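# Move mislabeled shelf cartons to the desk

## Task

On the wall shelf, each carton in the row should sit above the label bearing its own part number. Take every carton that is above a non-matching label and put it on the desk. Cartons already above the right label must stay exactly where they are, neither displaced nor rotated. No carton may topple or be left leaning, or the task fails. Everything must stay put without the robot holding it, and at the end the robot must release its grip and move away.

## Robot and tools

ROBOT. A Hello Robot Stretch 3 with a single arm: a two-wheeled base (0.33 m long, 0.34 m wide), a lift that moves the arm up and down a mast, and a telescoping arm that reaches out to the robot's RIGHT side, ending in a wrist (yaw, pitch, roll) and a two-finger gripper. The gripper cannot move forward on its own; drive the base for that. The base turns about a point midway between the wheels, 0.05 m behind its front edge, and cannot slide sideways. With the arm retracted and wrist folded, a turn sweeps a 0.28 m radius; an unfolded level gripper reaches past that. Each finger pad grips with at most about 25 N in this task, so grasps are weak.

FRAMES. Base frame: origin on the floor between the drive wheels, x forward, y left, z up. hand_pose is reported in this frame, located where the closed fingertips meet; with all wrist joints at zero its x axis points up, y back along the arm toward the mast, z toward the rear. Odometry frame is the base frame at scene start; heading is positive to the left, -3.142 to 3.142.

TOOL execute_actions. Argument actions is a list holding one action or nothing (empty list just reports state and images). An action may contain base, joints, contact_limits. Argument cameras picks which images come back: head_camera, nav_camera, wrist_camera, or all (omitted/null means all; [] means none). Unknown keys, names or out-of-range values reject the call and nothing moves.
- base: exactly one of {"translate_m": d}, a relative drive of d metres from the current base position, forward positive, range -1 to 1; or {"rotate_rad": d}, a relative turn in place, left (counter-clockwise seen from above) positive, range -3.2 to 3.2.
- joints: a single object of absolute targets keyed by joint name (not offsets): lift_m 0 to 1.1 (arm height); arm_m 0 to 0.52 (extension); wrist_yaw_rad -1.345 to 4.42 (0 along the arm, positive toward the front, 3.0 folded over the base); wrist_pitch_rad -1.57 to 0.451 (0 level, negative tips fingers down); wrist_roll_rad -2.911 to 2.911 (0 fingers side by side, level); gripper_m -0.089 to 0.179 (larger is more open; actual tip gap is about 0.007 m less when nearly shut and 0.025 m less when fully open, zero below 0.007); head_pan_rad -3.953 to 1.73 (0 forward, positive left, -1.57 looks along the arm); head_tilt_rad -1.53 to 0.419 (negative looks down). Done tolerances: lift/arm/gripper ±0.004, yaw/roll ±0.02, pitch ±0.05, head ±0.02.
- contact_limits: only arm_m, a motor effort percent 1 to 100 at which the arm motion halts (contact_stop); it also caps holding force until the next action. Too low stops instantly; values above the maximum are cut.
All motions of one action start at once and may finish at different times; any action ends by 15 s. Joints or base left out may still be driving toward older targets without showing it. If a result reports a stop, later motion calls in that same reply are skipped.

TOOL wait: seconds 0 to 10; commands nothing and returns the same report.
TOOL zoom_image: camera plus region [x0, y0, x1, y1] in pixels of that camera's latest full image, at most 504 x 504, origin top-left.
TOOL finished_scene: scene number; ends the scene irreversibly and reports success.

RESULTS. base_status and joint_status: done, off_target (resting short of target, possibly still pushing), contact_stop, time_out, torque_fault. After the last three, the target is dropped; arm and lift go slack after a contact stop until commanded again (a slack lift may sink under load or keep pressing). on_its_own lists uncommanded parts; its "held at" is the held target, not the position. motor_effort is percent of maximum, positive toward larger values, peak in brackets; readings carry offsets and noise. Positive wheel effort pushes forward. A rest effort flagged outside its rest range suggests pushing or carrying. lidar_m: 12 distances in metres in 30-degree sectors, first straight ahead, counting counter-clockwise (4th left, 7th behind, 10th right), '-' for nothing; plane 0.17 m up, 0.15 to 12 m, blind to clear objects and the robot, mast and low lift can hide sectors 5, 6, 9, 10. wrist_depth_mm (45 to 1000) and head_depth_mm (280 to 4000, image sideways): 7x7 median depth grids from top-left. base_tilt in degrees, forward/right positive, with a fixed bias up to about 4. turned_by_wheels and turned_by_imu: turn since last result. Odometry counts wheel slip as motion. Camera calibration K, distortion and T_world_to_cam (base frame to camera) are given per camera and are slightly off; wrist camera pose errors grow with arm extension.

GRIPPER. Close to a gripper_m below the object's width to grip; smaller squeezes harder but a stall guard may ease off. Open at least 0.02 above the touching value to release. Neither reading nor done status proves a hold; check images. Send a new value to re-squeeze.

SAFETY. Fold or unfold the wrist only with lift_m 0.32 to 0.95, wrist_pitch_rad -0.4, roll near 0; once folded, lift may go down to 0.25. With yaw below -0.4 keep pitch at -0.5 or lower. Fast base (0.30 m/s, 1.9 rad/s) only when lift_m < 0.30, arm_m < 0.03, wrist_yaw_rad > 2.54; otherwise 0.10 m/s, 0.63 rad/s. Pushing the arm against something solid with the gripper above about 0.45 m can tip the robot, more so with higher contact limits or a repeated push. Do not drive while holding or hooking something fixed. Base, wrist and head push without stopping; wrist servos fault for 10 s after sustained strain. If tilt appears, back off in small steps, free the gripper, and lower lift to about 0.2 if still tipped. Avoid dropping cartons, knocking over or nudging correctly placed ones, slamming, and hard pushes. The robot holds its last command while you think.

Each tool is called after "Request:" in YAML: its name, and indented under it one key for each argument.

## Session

Request:
execute_actions:
  actions:
    - {"joints":{"head_pan_rad":-1.6,"head_tilt_rad":-0.3,"lift_m":0.28}}

Scene clock: 2.13 s.
base_odometry: x=+0.000 y=+0.000 heading=+0.000 (m, m, rad; odometry frame)
turned_by_wheels: +0.000 (rad since the last result)
turned_by_imu: +0.000 (rad since the last result)
base_tilt: forward=+2.0 right=+0.9 (deg)
lidar_m: 2.09 1.71 2.15 1.42 1.79 1.71 2.55 2.54 2.35 1.97 1.96 2.10
head_depth_mm: 2090 2203 2324 2499 2644 2128 1655 / 2003 2107 2246 2384 2528 2110 1652 / 1944 2037 2154 2303 2455 2092 1643 / 1871 1969 2066 2204 2340 2085 1621 / 1797 1904 1999 2123 2230 2061 1624 / 1746 1835 1936 2031 2157 2056 1618 / 1698 1761 1858 1955 2064 2054 1607
base_status: not commanded
joint_positions: lift_m=+0.281 arm_m=-0.002 wrist_yaw_rad=+2.959 wrist_pitch_rad=-0.339 wrist_roll_rad=-0.016 gripper_m=+0.037 head_pan_rad=-1.593 head_tilt_rad=-0.296
joint_status: all done
motor_effort: left_wheel=+0(0) right_wheel=+0(1) lift_m=+16(26) arm_m=+0(0) wrist_yaw_rad=+0(0) wrist_pitch_rad=+8(8) wrist_roll_rad=+0(1) gripper_m=-1(0) head_pan_rad=-5(47) head_tilt_rad=-1(22) (%)
hand_pose: x=+0.0211 y=+0.0871 z=+0.3114 quat_wxyz=(+0.182, +0.699, +0.057, +0.689) (m; base frame)
wrist_depth_mm: - - - - - - - / - - - - - - - / - - - - - - - / 808 - 878 876 900 920 974 / 646 - 691 689 697 704 737 / 527 525 - 546 561 575 583 / 456 471 - 460 475 479 486
pictures: head_camera (sideways: a quarter turn clockwise sets it upright), nav_camera (sideways: a quarter turn counterclockwise sets it upright), wrist_camera
camera_calibration (this result's frames):
head_camera: T_world_to_cam=[[-0.0225674, 0.263114, -0.964501, 1.26983], [0.999406, -0.019193, -0.0286199, 0.0374652], [-0.0260419, -0.964574, -0.262524, 0.30345], [0, 0, 0, 1]] pos_world=[-0.000883723, -0.0406914, 1.30549]
nav_camera: T_world_to_cam=[[0.0285877, -0.255891, 0.966283, -1.21687], [-0.998087, 0.0457006, 0.041631, 0.00383446], [-0.0548127, -0.965625, -0.254095, 0.292961], [0, 0, 0, 1]] pos_world=[0.0546727, -0.0286717, 1.25012]
wrist_camera: T_world_to_cam=[[0.977986, -0.202983, 0.0483781, -0.021178], [-0.0583148, -0.488467, -0.870632, 0.342902], [0.200355, 0.848645, -0.489551, 0.239317], [0, 0, 0, 1]] pos_world=[-0.00724027, -0.0398977, 0.416724]
Images, in order (width x height): head_camera 896x504, nav_camera 672x504, wrist_camera 644x364.

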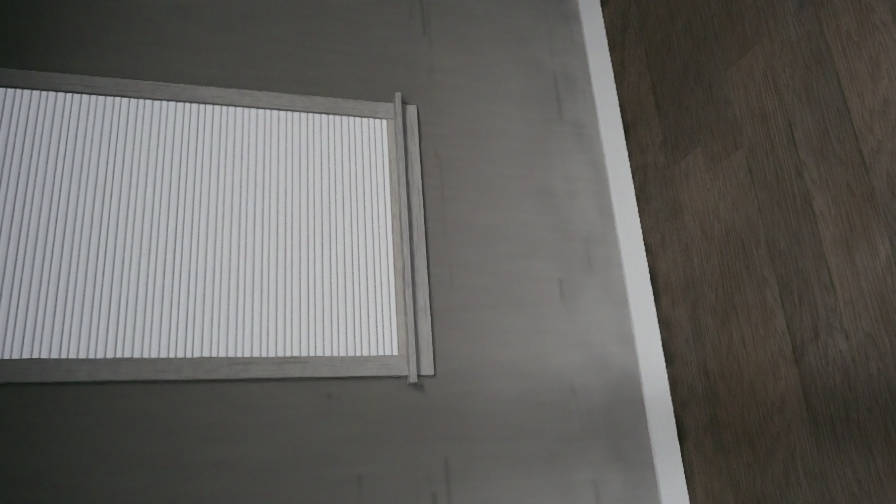

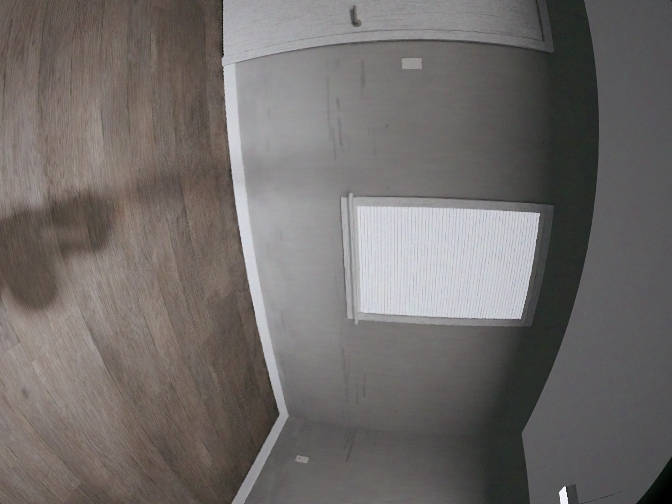

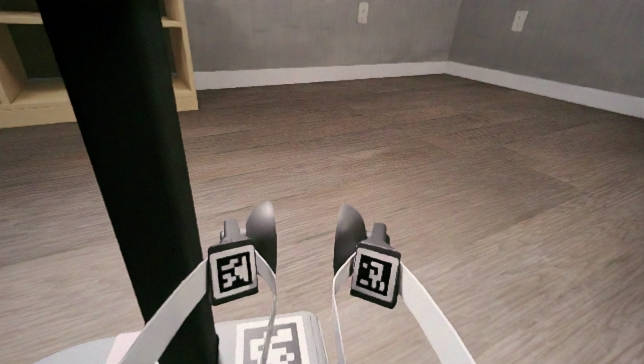

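Request:
execute_actions:
  actions:
    - {"joints":{"head_pan_rad":0.2}}
  cameras: ["nav_camera"]

Request:
execute_actions:
  actions:
    - {"joints":{"head_pan_rad":1.7}}
  cameras: ["nav_camera","head_camera"]

Request:
execute_actions:
  actions:
    - {"joints":{"head_pan_rad":-3.3}}
  cameras: ["nav_camera","head_camera"]

Scene clock: 8.73 s.
base_odometry: x=+0.000 y=+0.000 heading=+0.000 (m, m, rad; odometry frame)
turned_by_wheels: +0.000 (rad since the last result)
turned_by_imu: -0.001 (rad since the last result)
base_tilt: forward=+1.9 right=+0.9 (deg)
lidar_m: 2.08 1.70 2.15 1.43 1.79 1.71 2.56 2.54 2.36 1.97 1.96 2.09
head_depth_mm: 2069 2201 2297 2136 2593 2129 1643 / 2037 2148 2270 2093 2544 2109 1653 / 2022 2125 2242 2086 2490 2108 1636 / 1985 2093 2213 2060 2492 2090 1639 / 1956 2075 2197 2030 2429 2074 1625 / 1944 2024 2156 2022 2377 1987 1617 / 1890 2001 2122 2210 2356 2028 1602
base_status: not commanded
joint_positions: lift_m=+0.281 arm_m=-0.002 wrist_yaw_rad=+2.959 wrist_pitch_rad=-0.339 wrist_roll_rad=-0.016 gripper_m=+0.037 head_pan_rad=+0.193 head_tilt_rad=-0.296
joint_status: all done
motor_effort: left_wheel=+1(0) right_wheel=+1(0) lift_m=+16(16) arm_m=+0(0) wrist_yaw_rad=+0(0) wrist_pitch_rad=+8(8) wrist_roll_rad=+0(0) gripper_m=+1(0) head_pan_rad=+4(46) head_tilt_rad=-2(2) (%)
hand_pose: x=+0.0211 y=+0.0871 z=+0.3114 quat_wxyz=(+0.182, +0.699, +0.057, +0.689) (m; base frame)
wrist_depth_mm: - - - - - - - / - - - - - - - / - - - - - - - / 804 - 865 884 930 953 972 / 634 - 693 675 696 707 716 / 526 533 - 548 562 572 581 / 457 467 - 466 473 479 489
pictures: nav_camera (sideways: a quarter turn counterclockwise sets it upright)
camera_calibration (this result's frames):
nav_camera: T_world_to_cam=[[0.243954, 0.0824748, 0.966274, -1.21817], [0.16807, -0.984896, 0.0416319, -0.00328025], [0.955112, 0.152245, -0.25413, 0.286846], [0, 0, 0, 1]] pos_world=[0.023759, 0.053567, 1.25012]
Images, in order (width x height): nav_camera 672x504.

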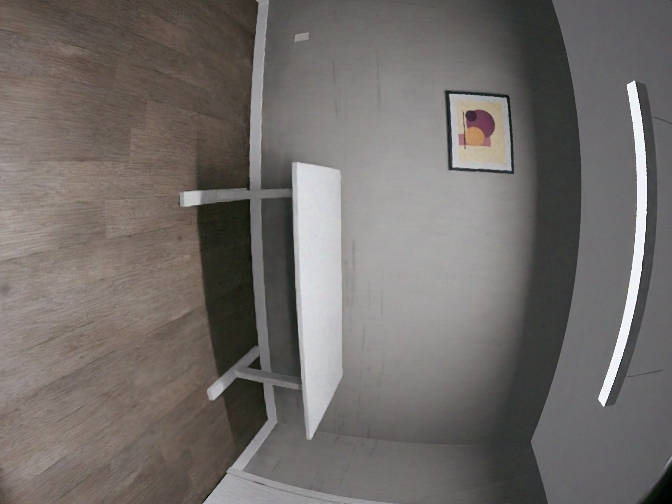

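Scene clock: 10.07 s.
base_odometry: x=+0.000 y=+0.000 heading=+0.000 (m, m, rad; odometry frame)
turned_by_wheels: +0.000 (rad since the last result)
turned_by_imu: +0.000 (rad since the last result)
base_tilt: forward=+1.8 right=+1.0 (deg)
lidar_m: 2.09 1.70 2.15 1.43 1.79 1.71 2.55 2.54 2.35 1.96 1.96 2.09
head_depth_mm: 1730 1854 1937 2052 2187 2114 1647 / 1706 1791 1889 2010 2126 2107 1638 / 1671 1746 1847 1960 2097 2092 1640 / 1634 1717 1818 1925 2033 2083 1637 / 1607 1687 1777 1860 1889 1856 1621 / 1574 1649 1732 1830 1802 1737 1619 / 1538 1617 1702 1791 1771 1714 1596
base_status: not commanded
joint_positions: lift_m=+0.281 arm_m=-0.002 wrist_yaw_rad=+2.959 wrist_pitch_rad=-0.339 wrist_roll_rad=-0.016 gripper_m=+0.037 head_pan_rad=+1.693 head_tilt_rad=-0.296
joint_status: all done
motor_effort: left_wheel=+0(0) right_wheel=+0(0) lift_m=+16(15) arm_m=+0(0) wrist_yaw_rad=+0(0) wrist_pitch_rad=+8(7) wrist_roll_rad=+0(1) gripper_m=+1(1) head_pan_rad=+3(47) head_tilt_rad=-2(1) (%)
hand_pose: x=+0.0211 y=+0.0871 z=+0.3114 quat_wxyz=(+0.182, +0.699, +0.057, +0.689) (m; base frame)
wrist_depth_mm: - - - - - - - / - - - - - - - / - - - - - - - / 813 - 861 880 922 941 954 / 635 - 686 683 700 717 719 / 525 535 - 545 564 579 585 / 451 459 - 466 473 484 483
pictures: head_camera (sideways: a quarter turn clockwise sets it upright), nav_camera (sideways: a quarter turn counterclockwise sets it upright)
camera_calibration (this result's frames):
head_camera: T_world_to_cam=[[0.0600897, -0.257191, -0.96449, 1.26931], [-0.991819, -0.1244, -0.0286198, 0.0496116], [-0.112622, 0.95832, -0.262562, 0.304027], [0, 0, 0, 1]] pos_world=[0.00717313, 0.0412726, 1.30549]
nav_camera: T_world_to_cam=[[-0.0650114, 0.249179, 0.966273, -1.21629], [0.994317, 0.0979781, 0.041632, -0.00832046], [-0.0842998, 0.963488, -0.254133, 0.29319], [0, 0, 0, 1]] pos_world=[-0.0460836, 0.0214038, 1.25012]
Images, in order (width x height): head_camera 896x504, nav_camera 672x504.

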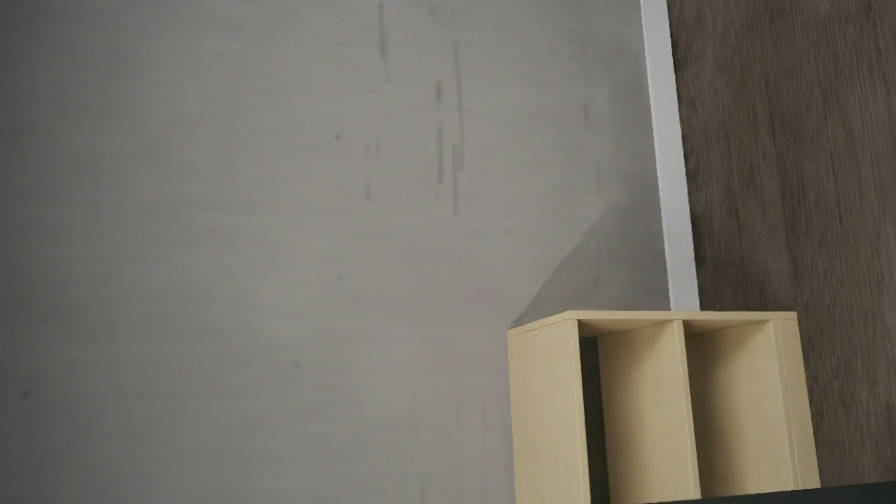

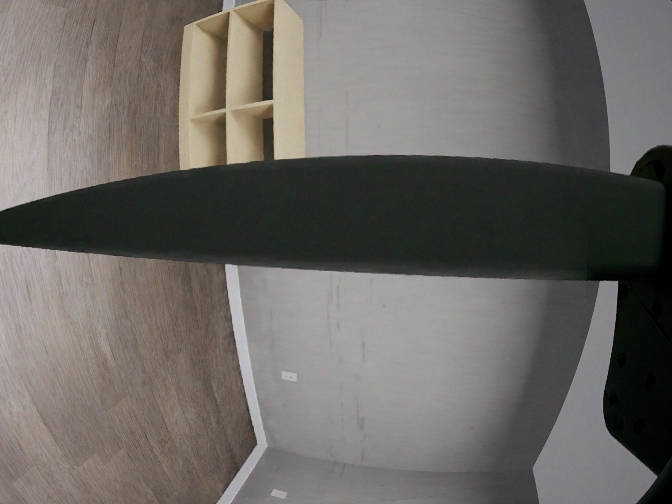

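Scene clock: 12.97 s.
base_odometry: x=+0.000 y=+0.000 heading=+0.000 (m, m, rad; odometry frame)
turned_by_wheels: +0.000 (rad since the last result)
turned_by_imu: -0.001 (rad since the last result)
base_tilt: forward=+2.0 right=+0.8 (deg)
lidar_m: 2.09 1.71 2.15 1.42 1.79 1.71 2.55 2.54 2.35 1.96 1.96 2.10
head_depth_mm: 2321 2365 2427 2500 2534 2135 1645 / 2600 2705 2775 2882 2781 2105 1648 / 2731 2889 3066 3230 2925 2098 1641 / 2604 2742 2906 3084 2874 2081 1621 / 2479 2625 2763 2902 2871 2074 1625 / 2377 2508 2597 2757 2821 2067 1622 / 2271 2361 2455 2558 2702 2043 1613
base_status: not commanded
joint_positions: lift_m=+0.281 arm_m=-0.002 wrist_yaw_rad=+2.959 wrist_pitch_rad=-0.339 wrist_roll_rad=-0.016 gripper_m=+0.037 head_pan_rad=-3.293 head_tilt_rad=-0.296
joint_status: all done
motor_effort: left_wheel=+0(0) right_wheel=+0(1) lift_m=+15(16) arm_m=+0(0) wrist_yaw_rad=-1(0) wrist_pitch_rad=+8(8) wrist_roll_rad=+0(0) gripper_m=+0(1) head_pan_rad=-4(46) head_tilt_rad=-1(2) (%)
hand_pose: x=+0.0211 y=+0.0871 z=+0.3114 quat_wxyz=(+0.182, +0.699, +0.057, +0.689) (m; base frame)
wrist_depth_mm: - - - - - - - / - - - - - - - / - - - - - - - / 820 - 863 885 911 936 976 / 633 - 696 678 709 725 733 / 521 533 - 552 568 580 578 / 456 465 - 464 471 484 490
pictures: head_camera (sideways: a quarter turn clockwise sets it upright), nav_camera (sideways: a quarter turn counterclockwise sets it upright)
camera_calibration (this result's frames):
head_camera: T_world_to_cam=[[0.264032, -0.0115407, -0.964445, 1.26801], [-0.147751, -0.98861, -0.0286193, 0.0444621], [-0.95313, 0.150054, -0.26273, 0.309373], [0, 0, 0, 1]] pos_world=[-0.0333537, 0.0121668, 1.30548]
nav_camera: T_world_to_cam=[[-0.257645, 0.00464032, 0.966228, -1.21506], [0.173865, 0.983889, 0.0416361, -0.00332104], [-0.950468, 0.178721, -0.254301, 0.298693], [0, 0, 0, 1]] pos_world=[-0.0285781, -0.0444768, 1.25012]
Images, in order (width x height): head_camera 896x504, nav_camera 672x504.

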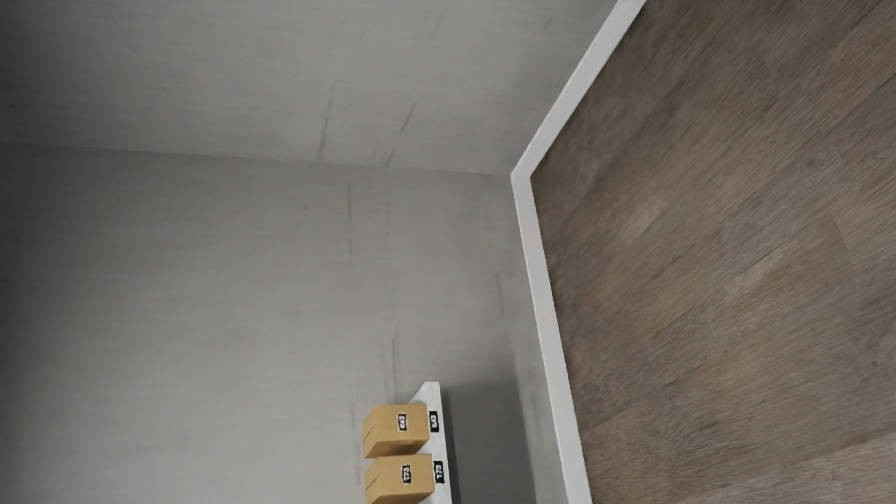

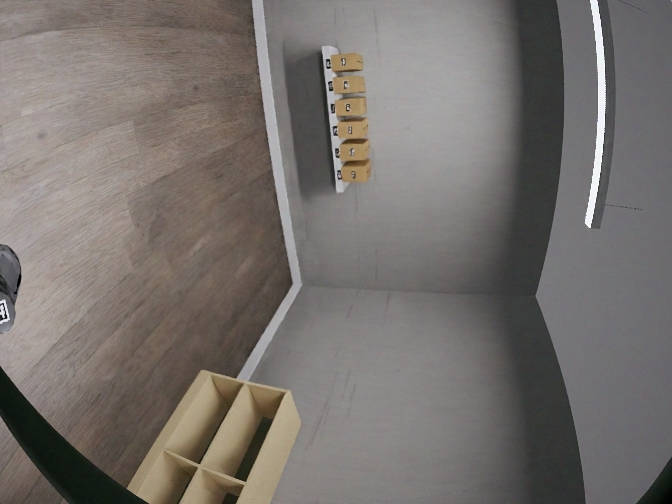

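Request:
execute_actions:
  actions:
    - {"base":{"rotate_rad":-2.85},"joints":{"head_pan_rad":0,"head_tilt_rad":-0.35,"wrist_yaw_rad":3.0}}
  cameras: []

Request:
execute_actions:
  actions:
    - {"base":{"translate_m":1.0}}
  cameras: ["head_camera"]

Scene clock: 20.53 s.
base_odometry: x=+0.000 y=+0.000 heading=-2.850 (m, m, rad; odometry frame)
turned_by_wheels: -2.850 (rad since the last result)
turned_by_imu: -2.883 (rad since the last result)
base_tilt: forward=+2.0 right=+0.7 (deg)
lidar_m: 2.54 2.62 2.05 1.95 2.02 2.09 1.71 2.27 1.87 1.43 1.46 2.47
head_depth_mm: 2282 2445 2594 2776 2690 1972 1569 / 2271 2420 2549 2751 2660 1973 1563 / 2271 2420 2508 2754 2675 1969 1559 / 2275 2395 2503 2704 2642 1949 1554 / 2243 2386 2476 2720 2624 1939 1539 / 2262 2375 2508 2695 2596 1940 1533 / 2244 2369 2513 2696 2584 1919 1528
base_status: done
joint_positions: lift_m=+0.281 arm_m=-0.002 wrist_yaw_rad=+2.997 wrist_pitch_rad=-0.339 wrist_roll_rad=-0.016 gripper_m=+0.037 head_pan_rad=-0.007 head_tilt_rad=-0.346
joint_status: all done
motor_effort: left_wheel=+3(17) right_wheel=-2(8) lift_m=+15(16) arm_m=+0(1) wrist_yaw_rad=+2(2) wrist_pitch_rad=+8(8) wrist_roll_rad=+0(0) gripper_m=+1(1) head_pan_rad=+4(49) head_tilt_rad=-1(5) (%)
hand_pose: x=+0.0123 y=+0.0885 z=+0.3114 quat_wxyz=(+0.169, +0.698, +0.070, +0.692) (m; base frame)
wrist_depth_mm: - - - - - - - / - - - - - - - / - - - - - - - / 823 816 882 882 931 958 976 / 643 646 - 682 701 712 733 / 530 536 - 543 567 577 589 / 454 474 - 462 468 479 484
pictures: none
No camera images: the call's "cameras" was empty. Leave "cameras" out to get every camera's image.

Scene clock: 25.63 s.
base_odometry: x=-0.958 y=-0.288 heading=-2.850 (m, m, rad; odometry frame)
turned_by_wheels: +0.000 (rad since the last result)
turned_by_imu: +0.004 (rad since the last result)
base_tilt: forward=+2.0 right=+0.8 (deg)
lidar_m: 1.55 1.60 2.08 1.98 2.05 2.74 2.70 2.56 1.50 1.76 1.82 1.62
head_depth_mm: 1369 1456 1549 1457 1764 1866 1572 / 1363 1449 1532 1489 1760 1851 1560 / 1358 1437 1528 1490 1761 1841 1553 / 1355 1436 1522 1385 1744 1835 1553 / 1351 1435 1524 1457 1738 1830 1553 / 1347 1426 1519 1506 1727 1824 1541 / 1342 1418 1507 1579 1712 1810 1531
base_status: done
joint_positions: lift_m=+0.281 arm_m=-0.002 wrist_yaw_rad=+2.998 wrist_pitch_rad=-0.339 wrist_roll_rad=-0.016 gripper_m=+0.037 head_pan_rad=-0.007 head_tilt_rad=-0.347
joint_status: not commanded
motor_effort: left_wheel=+3(16) right_wheel=-2(6) lift_m=+15(15) arm_m=-1(1) wrist_yaw_rad=+1(2) wrist_pitch_rad=+8(8) wrist_roll_rad=+1(1) gripper_m=+0(0) head_pan_rad=+4(4) head_tilt_rad=-1(1) (%)
hand_pose: x=+0.0122 y=+0.0886 z=+0.3114 quat_wxyz=(+0.169, +0.698, +0.071, +0.692) (m; base frame)
wrist_depth_mm: - - - - - - - / - - - - - - - / - - - - - - - / 811 810 876 896 917 947 976 / 641 643 - 682 694 712 731 / 527 534 - 546 572 570 592 / 453 482 - 463 475 483 493
pictures: head_camera (sideways: a quarter turn clockwise sets it upright)
camera_calibration (this result's frames):
head_camera: T_world_to_cam=[[-0.311244, -0.0261813, -0.949969, 1.25261], [0.00272266, 0.999592, -0.028441, 0.0433102], [0.950326, -0.0114385, -0.311046, 0.360645], [0, 0, 0, 1]] pos_world=[0.0470201, -0.00637219, 1.30335]
Images, in order (width x height): head_camera 896x504.

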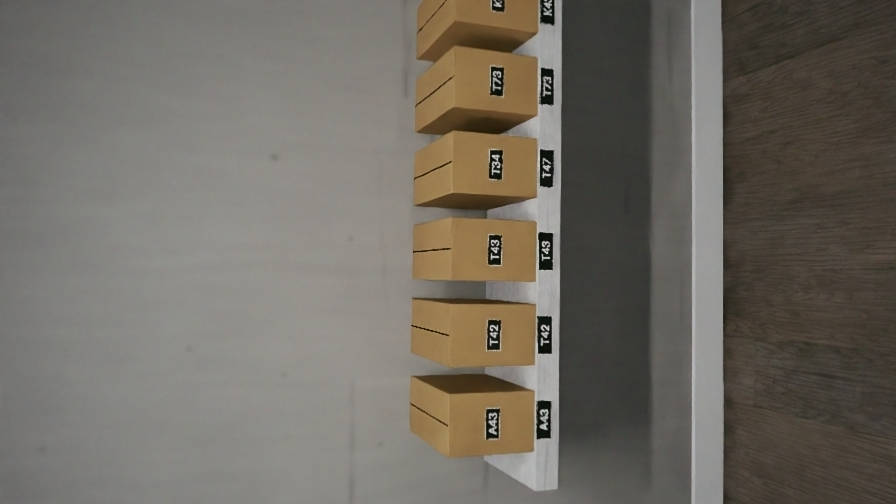

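Request:
zoom_image:
  camera: "head_camera"
  region: [460,0,600,230]

Request:
zoom_image:
  camera: "head_camera"
  region: [460,220,600,450]

Request:
execute_actions:
  actions:
    - {"base":{"translate_m":0.74},"joints":{"head_pan_rad":-0.45,"head_tilt_rad":-0.55}}
  cameras: ["head_camera"]

Region (460, 0, 600, 230) of head_camera's 896x504 image, scaled by 2.191, with more detail than that image has; it fills the left 307 columns of this view, and the rest is white.

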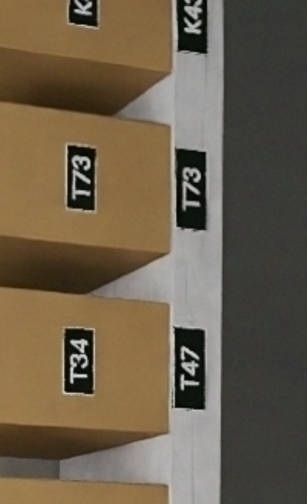

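Region (460, 220, 600, 450) of head_camera's 896x504 image, scaled by 2.191, with more detail than that image has; it fills the left 307 columns of this view, and the rest is white.

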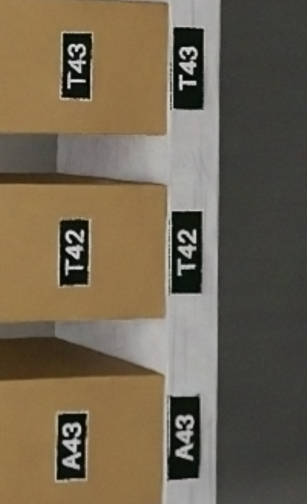

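Scene clock: 34.73 s.
base_odometry: x=-1.666 y=-0.501 heading=-2.850 (m, m, rad; odometry frame)
turned_by_wheels: +0.000 (rad since the last result)
turned_by_imu: +0.002 (rad since the last result)
base_tilt: forward=+2.0 right=+0.7 (deg)
lidar_m: 0.81 0.84 1.13 2.00 2.06 2.79 3.42 2.36 1.54 1.74 1.18 0.85
head_depth_mm: 892 990 1112 1202 1398 1594 1348 / 845 934 1047 887 921 1519 1338 / 808 889 981 919 839 1447 1339 / 772 842 928 877 819 1340 1339 / 736 800 879 916 742 1225 1330 / 705 765 836 866 760 791 1266 / 676 734 796 850 684 723 1222
base_status: done
joint_positions: lift_m=+0.281 arm_m=-0.002 wrist_yaw_rad=+2.998 wrist_pitch_rad=-0.339 wrist_roll_rad=-0.016 gripper_m=+0.037 head_pan_rad=-0.443 head_tilt_rad=-0.544
joint_status: all done
motor_effort: left_wheel=+2(14) right_wheel=-2(6) lift_m=+15(15) arm_m=+0(0) wrist_yaw_rad=+1(1) wrist_pitch_rad=+8(8) wrist_roll_rad=+0(1) gripper_m=+0(0) head_pan_rad=-5(38) head_tilt_rad=-3(17) (%)
hand_pose: x=+0.0122 y=+0.0886 z=+0.3114 quat_wxyz=(+0.169, +0.698, +0.071, +0.692) (m; base frame)
wrist_depth_mm: - - - - - - 808 / - - - - - - 799 / - - - - - - 809 / 808 813 859 889 920 929 801 / 634 650 - 679 699 715 725 / 528 530 - 552 566 583 583 / 451 478 - 463 471 483 482
pictures: head_camera (sideways: a quarter turn clockwise sets it upright)
camera_calibration (this result's frames):
head_camera: T_world_to_cam=[[-0.455815, 0.184888, -0.87066, 1.15001], [0.419687, 0.907266, -0.0270572, 0.038958], [0.784917, -0.377738, -0.491141, 0.596014], [0, 0, 0, 1]] pos_world=[0.0400194, -0.0228305, 1.29505]
Images, in order (width x height): head_camera 896x504.

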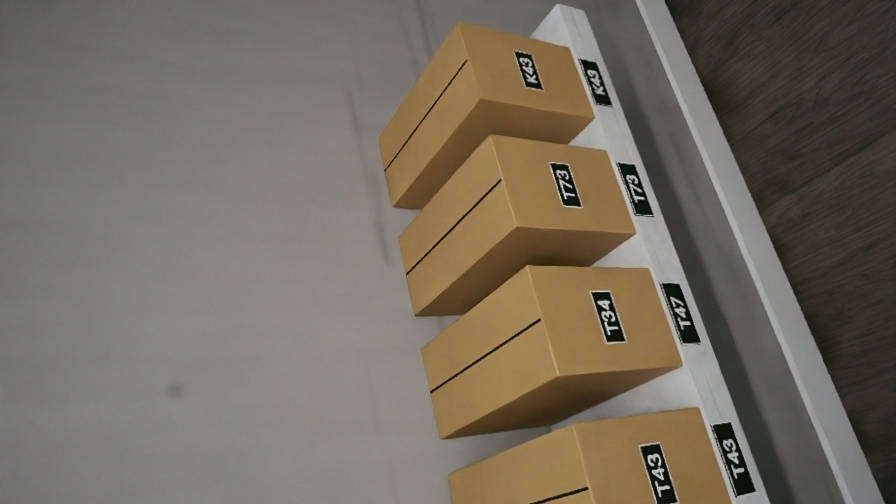

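Request:
execute_actions:
  actions:
    - {"base":{"rotate_rad":1.55},"joints":{"lift_m":0.9,"wrist_pitch_rad":-0.4,"head_pan_rad":-1.6,"head_tilt_rad":-0.84}}
  cameras: []

Request:
execute_actions:
  actions:
    - {"base":{"translate_m":-0.17},"joints":{"wrist_yaw_rad":0.0,"gripper_m":0.143}}
  cameras: []

Request:
execute_actions:
  actions:
    - {"joints":{"wrist_pitch_rad":-1.45,"lift_m":1.02}}
  cameras: []

Request:
execute_actions:
  actions:
    - {"joints":{"arm_m":0.45},"contact_limits":{"arm_m":12}}

Scene clock: 45.93 s.
base_odometry: x=-1.666 y=-0.501 heading=-1.300 (m, m, rad; odometry frame)
turned_by_wheels: +1.550 (rad since the last result)
turned_by_imu: +1.567 (rad since the last result)
base_tilt: forward=+2.0 right=+0.9 (deg)
lidar_m: 2.00 2.05 2.72 3.40 2.36 1.54 1.75 1.21 0.85 0.82 0.84 1.11
head_depth_mm: 742 846 743 825 - - 1180 / 738 831 742 779 - 1273 1177 / 733 826 784 831 1339 - - / 729 818 713 787 1333 - - / 727 816 778 819 1309 - 1181 / 721 807 709 771 1355 1246 1165 / 718 814 770 802 1397 1313 1161
base_status: done
joint_positions: lift_m=+0.899 arm_m=-0.002 wrist_yaw_rad=+2.998 wrist_pitch_rad=-0.413 wrist_roll_rad=-0.016 gripper_m=+0.037 head_pan_rad=-1.593 head_tilt_rad=-0.830
joint_status: all done
motor_effort: left_wheel=-2(14) right_wheel=+3(10) lift_m=+43(45) arm_m=+0(0) wrist_yaw_rad=+1(1) wrist_pitch_rad=+7(6) wrist_roll_rad=+1(0) gripper_m=+1(1) head_pan_rad=-4(47) head_tilt_rad=-4(26) (%)
hand_pose: x=+0.0109 y=+0.0800 z=+0.9131 quat_wxyz=(+0.194, +0.695, +0.097, +0.686) (m; base frame)
wrist_depth_mm: - - - - - - - / - - - - - - - / - - - - - - - / - - - - - - - / - - - - - - - / - - - - - - - / - - - - - - -
pictures: none
No camera images: the call's "cameras" was empty. Leave "cameras" out to get every camera's image.

Scene clock: 49.10 s.
base_odometry: x=-1.712 y=-0.337 heading=-1.300 (m, m, rad; odometry frame)
turned_by_wheels: +0.000 (rad since the last result)
turned_by_imu: -0.001 (rad since the last result)
base_tilt: forward=+2.0 right=+0.9 (deg)
lidar_m: 2.17 2.23 2.96 3.40 1.77 1.39 1.58 1.22 0.87 0.82 0.84 1.12
head_depth_mm: 749 843 744 824 - - 1135 / 745 836 727 786 - - 1131 / 739 836 787 826 - - 1143 / 737 826 715 754 - - 1149 / 733 829 820 824 1428 1320 1169 / 725 814 710 773 1416 1312 1174 / 722 810 752 810 1403 1313 1167
base_status: done
joint_positions: lift_m=+0.899 arm_m=-0.002 wrist_yaw_rad=+0.003 wrist_pitch_rad=-0.413 wrist_roll_rad=-0.016 gripper_m=+0.143 head_pan_rad=-1.593 head_tilt_rad=-0.830
joint_status: all done
motor_effort: left_wheel=-2(11) right_wheel=+4(4) lift_m=+43(43) arm_m=+0(0) wrist_yaw_rad=-2(1) wrist_pitch_rad=+7(6) wrist_roll_rad=+0(1) gripper_m=+1(100) head_pan_rad=-5(5) head_tilt_rad=-4(5) (%)
hand_pose: x=-0.0209 y=-0.3677 z=+0.9131 quat_wxyz=(+0.698, +0.147, -0.686, -0.143) (m; base frame)
wrist_depth_mm: 517 520 522 537 531 545 553 / 545 551 561 574 584 600 607 / 411 441 470 453 496 507 656 / 376 390 400 396 418 422 418 / 417 420 441 438 461 466 801 / 464 895 479 500 500 501 940 / 989 958 - - - - -
pictures: none
No camera images: the call's "cameras" was empty. Leave "cameras" out to get every camera's image.

Scene clock: 51.03 s.
base_odometry: x=-1.712 y=-0.337 heading=-1.300 (m, m, rad; odometry frame)
turned_by_wheels: +0.000 (rad since the last result)
turned_by_imu: +0.000 (rad since the last result)
base_tilt: forward=+1.9 right=+0.8 (deg)
lidar_m: 2.17 2.23 2.96 3.41 1.77 1.38 1.58 1.22 0.86 0.82 0.84 1.12
head_depth_mm: 735 - - - - - 1177 / 743 810 - - - - 1142 / 741 806 - - - - 1126 / 734 807 - - - - 1135 / 733 829 819 826 1423 1346 1172 / 726 815 709 784 1413 1339 1148 / 722 811 752 811 1399 1314 1165
base_status: not commanded
joint_positions: lift_m=+1.019 arm_m=-0.002 wrist_yaw_rad=+0.003 wrist_pitch_rad=-1.446 wrist_roll_rad=-0.016 gripper_m=+0.143 head_pan_rad=-1.593 head_tilt_rad=-0.830
joint_status: all done
motor_effort: left_wheel=-3(2) right_wheel=+3(3) lift_m=+43(43) arm_m=-1(1) wrist_yaw_rad=-2(2) wrist_pitch_rad=-3(7) wrist_roll_rad=+1(1) gripper_m=+2(1) head_pan_rad=-5(4) head_tilt_rad=-4(4) (%)
hand_pose: x=-0.0216 y=-0.1505 z=+0.9008 quat_wxyz=(+0.535, +0.472, -0.525, -0.464) (m; base frame)
wrist_depth_mm: - - - - - - - / - - - - - - - / - - - - - - - / - - - - - - - / - - - - - - - / - - - - - - - / - - - - - - -
pictures: none
No camera images: the call's "cameras" was empty. Leave "cameras" out to get every camera's image.

Scene clock: 55.53 s.
base_odometry: x=-1.712 y=-0.337 heading=-1.300 (m, m, rad; odometry frame)
turned_by_wheels: +0.000 (rad since the last result)
turned_by_imu: -0.001 (rad since the last result)
base_tilt: forward=+1.9 right=+0.9 (deg)
lidar_m: 2.17 2.24 2.96 3.42 1.78 1.38 1.58 1.22 0.87 0.82 0.84 1.12
head_depth_mm: 763 844 745 836 1452 1328 1180 / 744 835 725 810 1440 1333 1176 / 739 837 785 841 1440 1325 1177 / - 834 716 796 1423 1322 1173 / 732 822 811 824 1426 1314 1168 / 726 815 709 782 1410 1310 1166 / 723 812 752 810 1406 1313 1165
base_status: not commanded
joint_positions: lift_m=+1.019 arm_m=+0.450 wrist_yaw_rad=+0.001 wrist_pitch_rad=-1.448 wrist_roll_rad=-0.016 gripper_m=+0.143 head_pan_rad=-1.593 head_tilt_rad=-0.830
joint_status: all done
motor_effort: left_wheel=-2(3) right_wheel=+3(3) lift_m=+43(43) arm_m=+4(3) wrist_yaw_rad=-1(1) wrist_pitch_rad=-2(2) wrist_roll_rad=+1(0) gripper_m=+0(1) head_pan_rad=-5(4) head_tilt_rad=-4(4) (%)
contact_limits: arm_m 12 (drawing in: default 22, maximum 36; extending or still: default 30, maximum 49)
hand_pose: x=-0.0216 y=-0.6022 z=+0.9008 quat_wxyz=(+0.534, +0.472, -0.525, -0.465) (m; base frame)
wrist_depth_mm: 204 207 253 212 251 219 222 / 206 209 255 213 253 220 223 / 207 209 258 215 253 222 224 / 208 211 256 216 253 224 227 / 209 212 260 219 220 225 228 / - - - - - - - / - - - - - - -
pictures: head_camera (sideways: a quarter turn clockwise sets it upright), nav_camera (sideways: a quarter turn counterclockwise sets it upright), wrist_camera
camera_calibration (this result's frames):
head_camera: T_world_to_cam=[[-0.0122843, 0.717226, -0.696733, 0.920575], [0.999716, -0.00542367, -0.0232095, 0.0304011], [-0.0204253, -0.69682, -0.716955, 0.894686], [0, 0, 0, 1]] pos_world=[-0.000809641, -0.0366598, 1.28355]
nav_camera: T_world_to_cam=[[0.0182642, -0.711934, 0.702008, -0.872161], [-0.998618, 0.0216224, 0.0479092, -0.00430397], [-0.0492873, -0.701913, -0.710555, 0.886845], [0, 0, 0, 1]] pos_world=[0.0553415, 0.00165978, 1.24262]
wrist_camera: T_world_to_cam=[[-0.998548, -0.0339042, 0.0418535, -0.0828358], [-0.0317412, 0.998179, 0.0513043, 0.582149], [-0.0435167, 0.0499013, -0.997806, 1.09297], [0, 0, 0, 1]] pos_world=[-0.0166749, -0.638438, 1.06417]
Images, in order (width x height): head_camera 896x504, nav_camera 672x504, wrist_camera 644x364.

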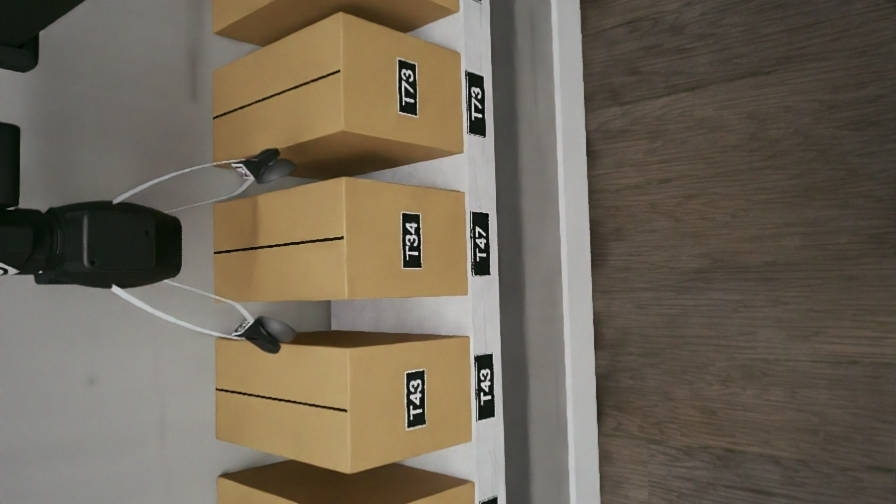

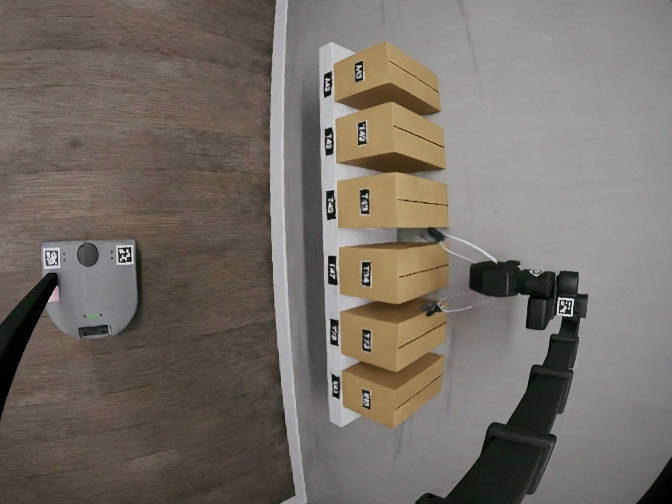

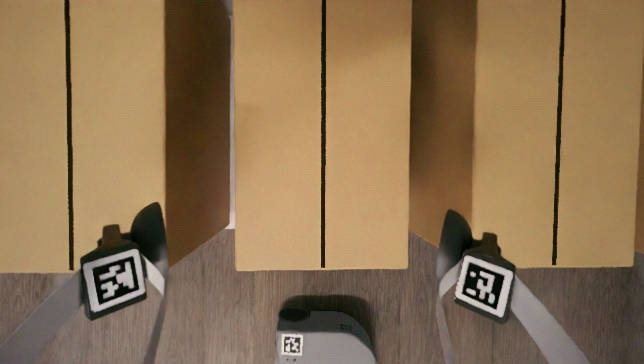

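Request:
execute_actions:
  actions:
    - {"base":{"translate_m":-0.008},"joints":{"arm_m":0.512},"contact_limits":{"arm_m":12}}
  cameras: []

Request:
execute_actions:
  actions:
    - {"joints":{"lift_m":0.95}}
  cameras: ["head_camera","wrist_camera"]

Scene clock: 61.60 s.
base_odometry: x=-1.714 y=-0.329 heading=-1.300 (m, m, rad; odometry frame)
turned_by_wheels: +0.000 (rad since the last result)
turned_by_imu: -0.001 (rad since the last result)
base_tilt: forward=+2.1 right=+0.9 (deg)
lidar_m: 2.17 2.24 2.96 3.41 1.77 1.38 1.57 1.22 0.86 0.82 0.84 1.12
head_depth_mm: 760 843 783 838 1448 1329 1177 / 743 837 727 812 1447 1330 1179 / 741 832 785 842 1434 1330 1176 / - 832 716 796 1421 1318 1172 / 734 821 920 837 1417 1322 1172 / 729 815 709 783 1414 1317 1169 / 723 813 775 813 1402 1306 1166
base_status: done
joint_positions: lift_m=+1.019 arm_m=+0.512 wrist_yaw_rad=+0.001 wrist_pitch_rad=-1.448 wrist_roll_rad=-0.016 gripper_m=+0.143 head_pan_rad=-1.593 head_tilt_rad=-0.830
joint_status: all done
motor_effort: left_wheel=-3(8) right_wheel=+3(7) lift_m=+43(44) arm_m=+4(4) wrist_yaw_rad=-1(1) wrist_pitch_rad=-2(2) wrist_roll_rad=+0(1) gripper_m=+1(1) head_pan_rad=-4(4) head_tilt_rad=-5(4) (%)
contact_limits: arm_m 12 (drawing in: default 22, maximum 36; extending or still: default 30, maximum 49)
hand_pose: x=-0.0216 y=-0.6642 z=+0.9008 quat_wxyz=(+0.534, +0.472, -0.525, -0.465) (m; base frame)
wrist_depth_mm: 204 206 210 212 237 218 222 / 206 207 212 214 251 220 223 / 208 208 214 214 253 220 224 / 208 210 215 216 250 223 226 / 209 212 217 218 280 225 228 / 211 260 219 219 278 227 230 / 213 215 221 222 - 229 232
pictures: none
No camera images: the call's "cameras" was empty. Leave "cameras" out to get every camera's image.

Scene clock: 63.07 s.
base_odometry: x=-1.714 y=-0.329 heading=-1.300 (m, m, rad; odometry frame)
turned_by_wheels: +0.000 (rad since the last result)
turned_by_imu: +0.000 (rad since the last result)
base_tilt: forward=+2.0 right=+0.8 (deg)
lidar_m: 2.18 2.23 2.98 3.40 1.77 1.38 1.57 1.22 0.86 0.82 0.84 1.12
head_depth_mm: - - 724 839 1448 1326 1180 / - 838 728 811 1451 1331 1171 / 769 839 758 843 1438 1319 1175 / - 820 714 798 1424 1323 1172 / 732 830 912 834 1419 1323 1165 / 728 814 710 783 1417 1313 1168 / 721 813 774 813 1401 1310 1164
base_status: not commanded
joint_positions: lift_m=+0.951 arm_m=+0.512 wrist_yaw_rad=+0.001 wrist_pitch_rad=-1.448 wrist_roll_rad=-0.016 gripper_m=+0.143 head_pan_rad=-1.593 head_tilt_rad=-0.830
joint_status: all done
motor_effort: left_wheel=-3(2) right_wheel=+2(3) lift_m=+15(40) arm_m=+3(4) wrist_yaw_rad=-1(1) wrist_pitch_rad=-2(2) wrist_roll_rad=+1(1) gripper_m=+2(2) head_pan_rad=-4(4) head_tilt_rad=-4(4) (%)
hand_pose: x=-0.0216 y=-0.6642 z=+0.8321 quat_wxyz=(+0.534, +0.472, -0.525, -0.465) (m; base frame)
wrist_depth_mm: 140 181 142 144 146 169 150 / 140 181 143 145 147 169 152 / 141 182 144 146 148 169 153 / 141 181 146 147 149 168 154 / 143 171 146 148 150 158 155 / - 260 147 149 151 154 156 / 145 199 148 150 152 181 157
pictures: head_camera (sideways: a quarter turn clockwise sets it upright), wrist_camera
camera_calibration (this result's frames):
head_camera: T_world_to_cam=[[-0.0122815, 0.717226, -0.696733, 0.920575], [0.999716, -0.00542749, -0.0232094, 0.0304011], [-0.0204279, -0.69682, -0.716955, 0.894686], [0, 0, 0, 1]] pos_world=[-0.000809781, -0.0366598, 1.28355]
wrist_camera: T_world_to_cam=[[-0.998548, -0.0339055, 0.0418524, -0.0820618], [-0.0317411, 0.998177, 0.0513386, 0.647524], [-0.0435167, 0.0499357, -0.997804, 1.02753], [0, 0, 0, 1]] pos_world=[-0.0166749, -0.700436, 0.995461]
Images, in order (width x height): head_camera 896x504, wrist_camera 644x364.

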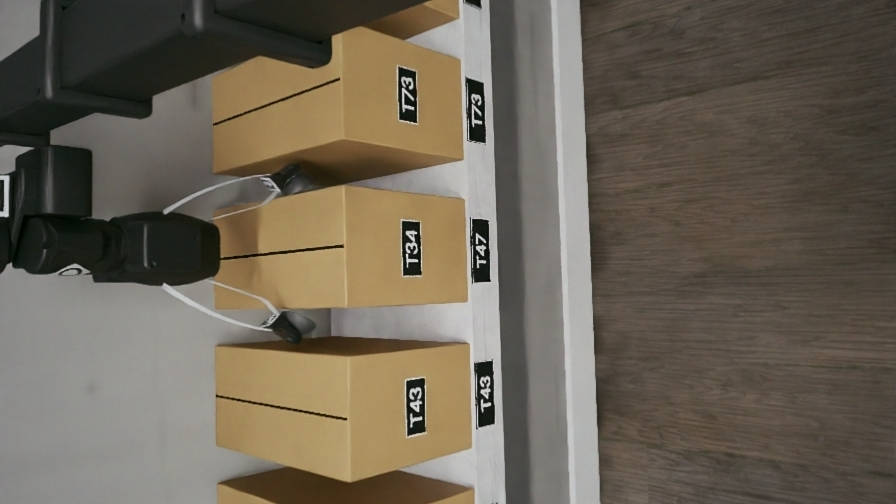

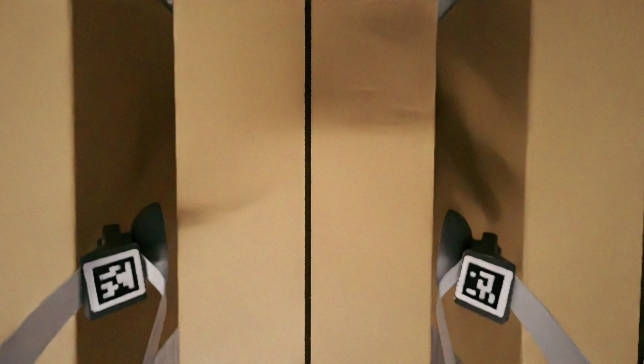

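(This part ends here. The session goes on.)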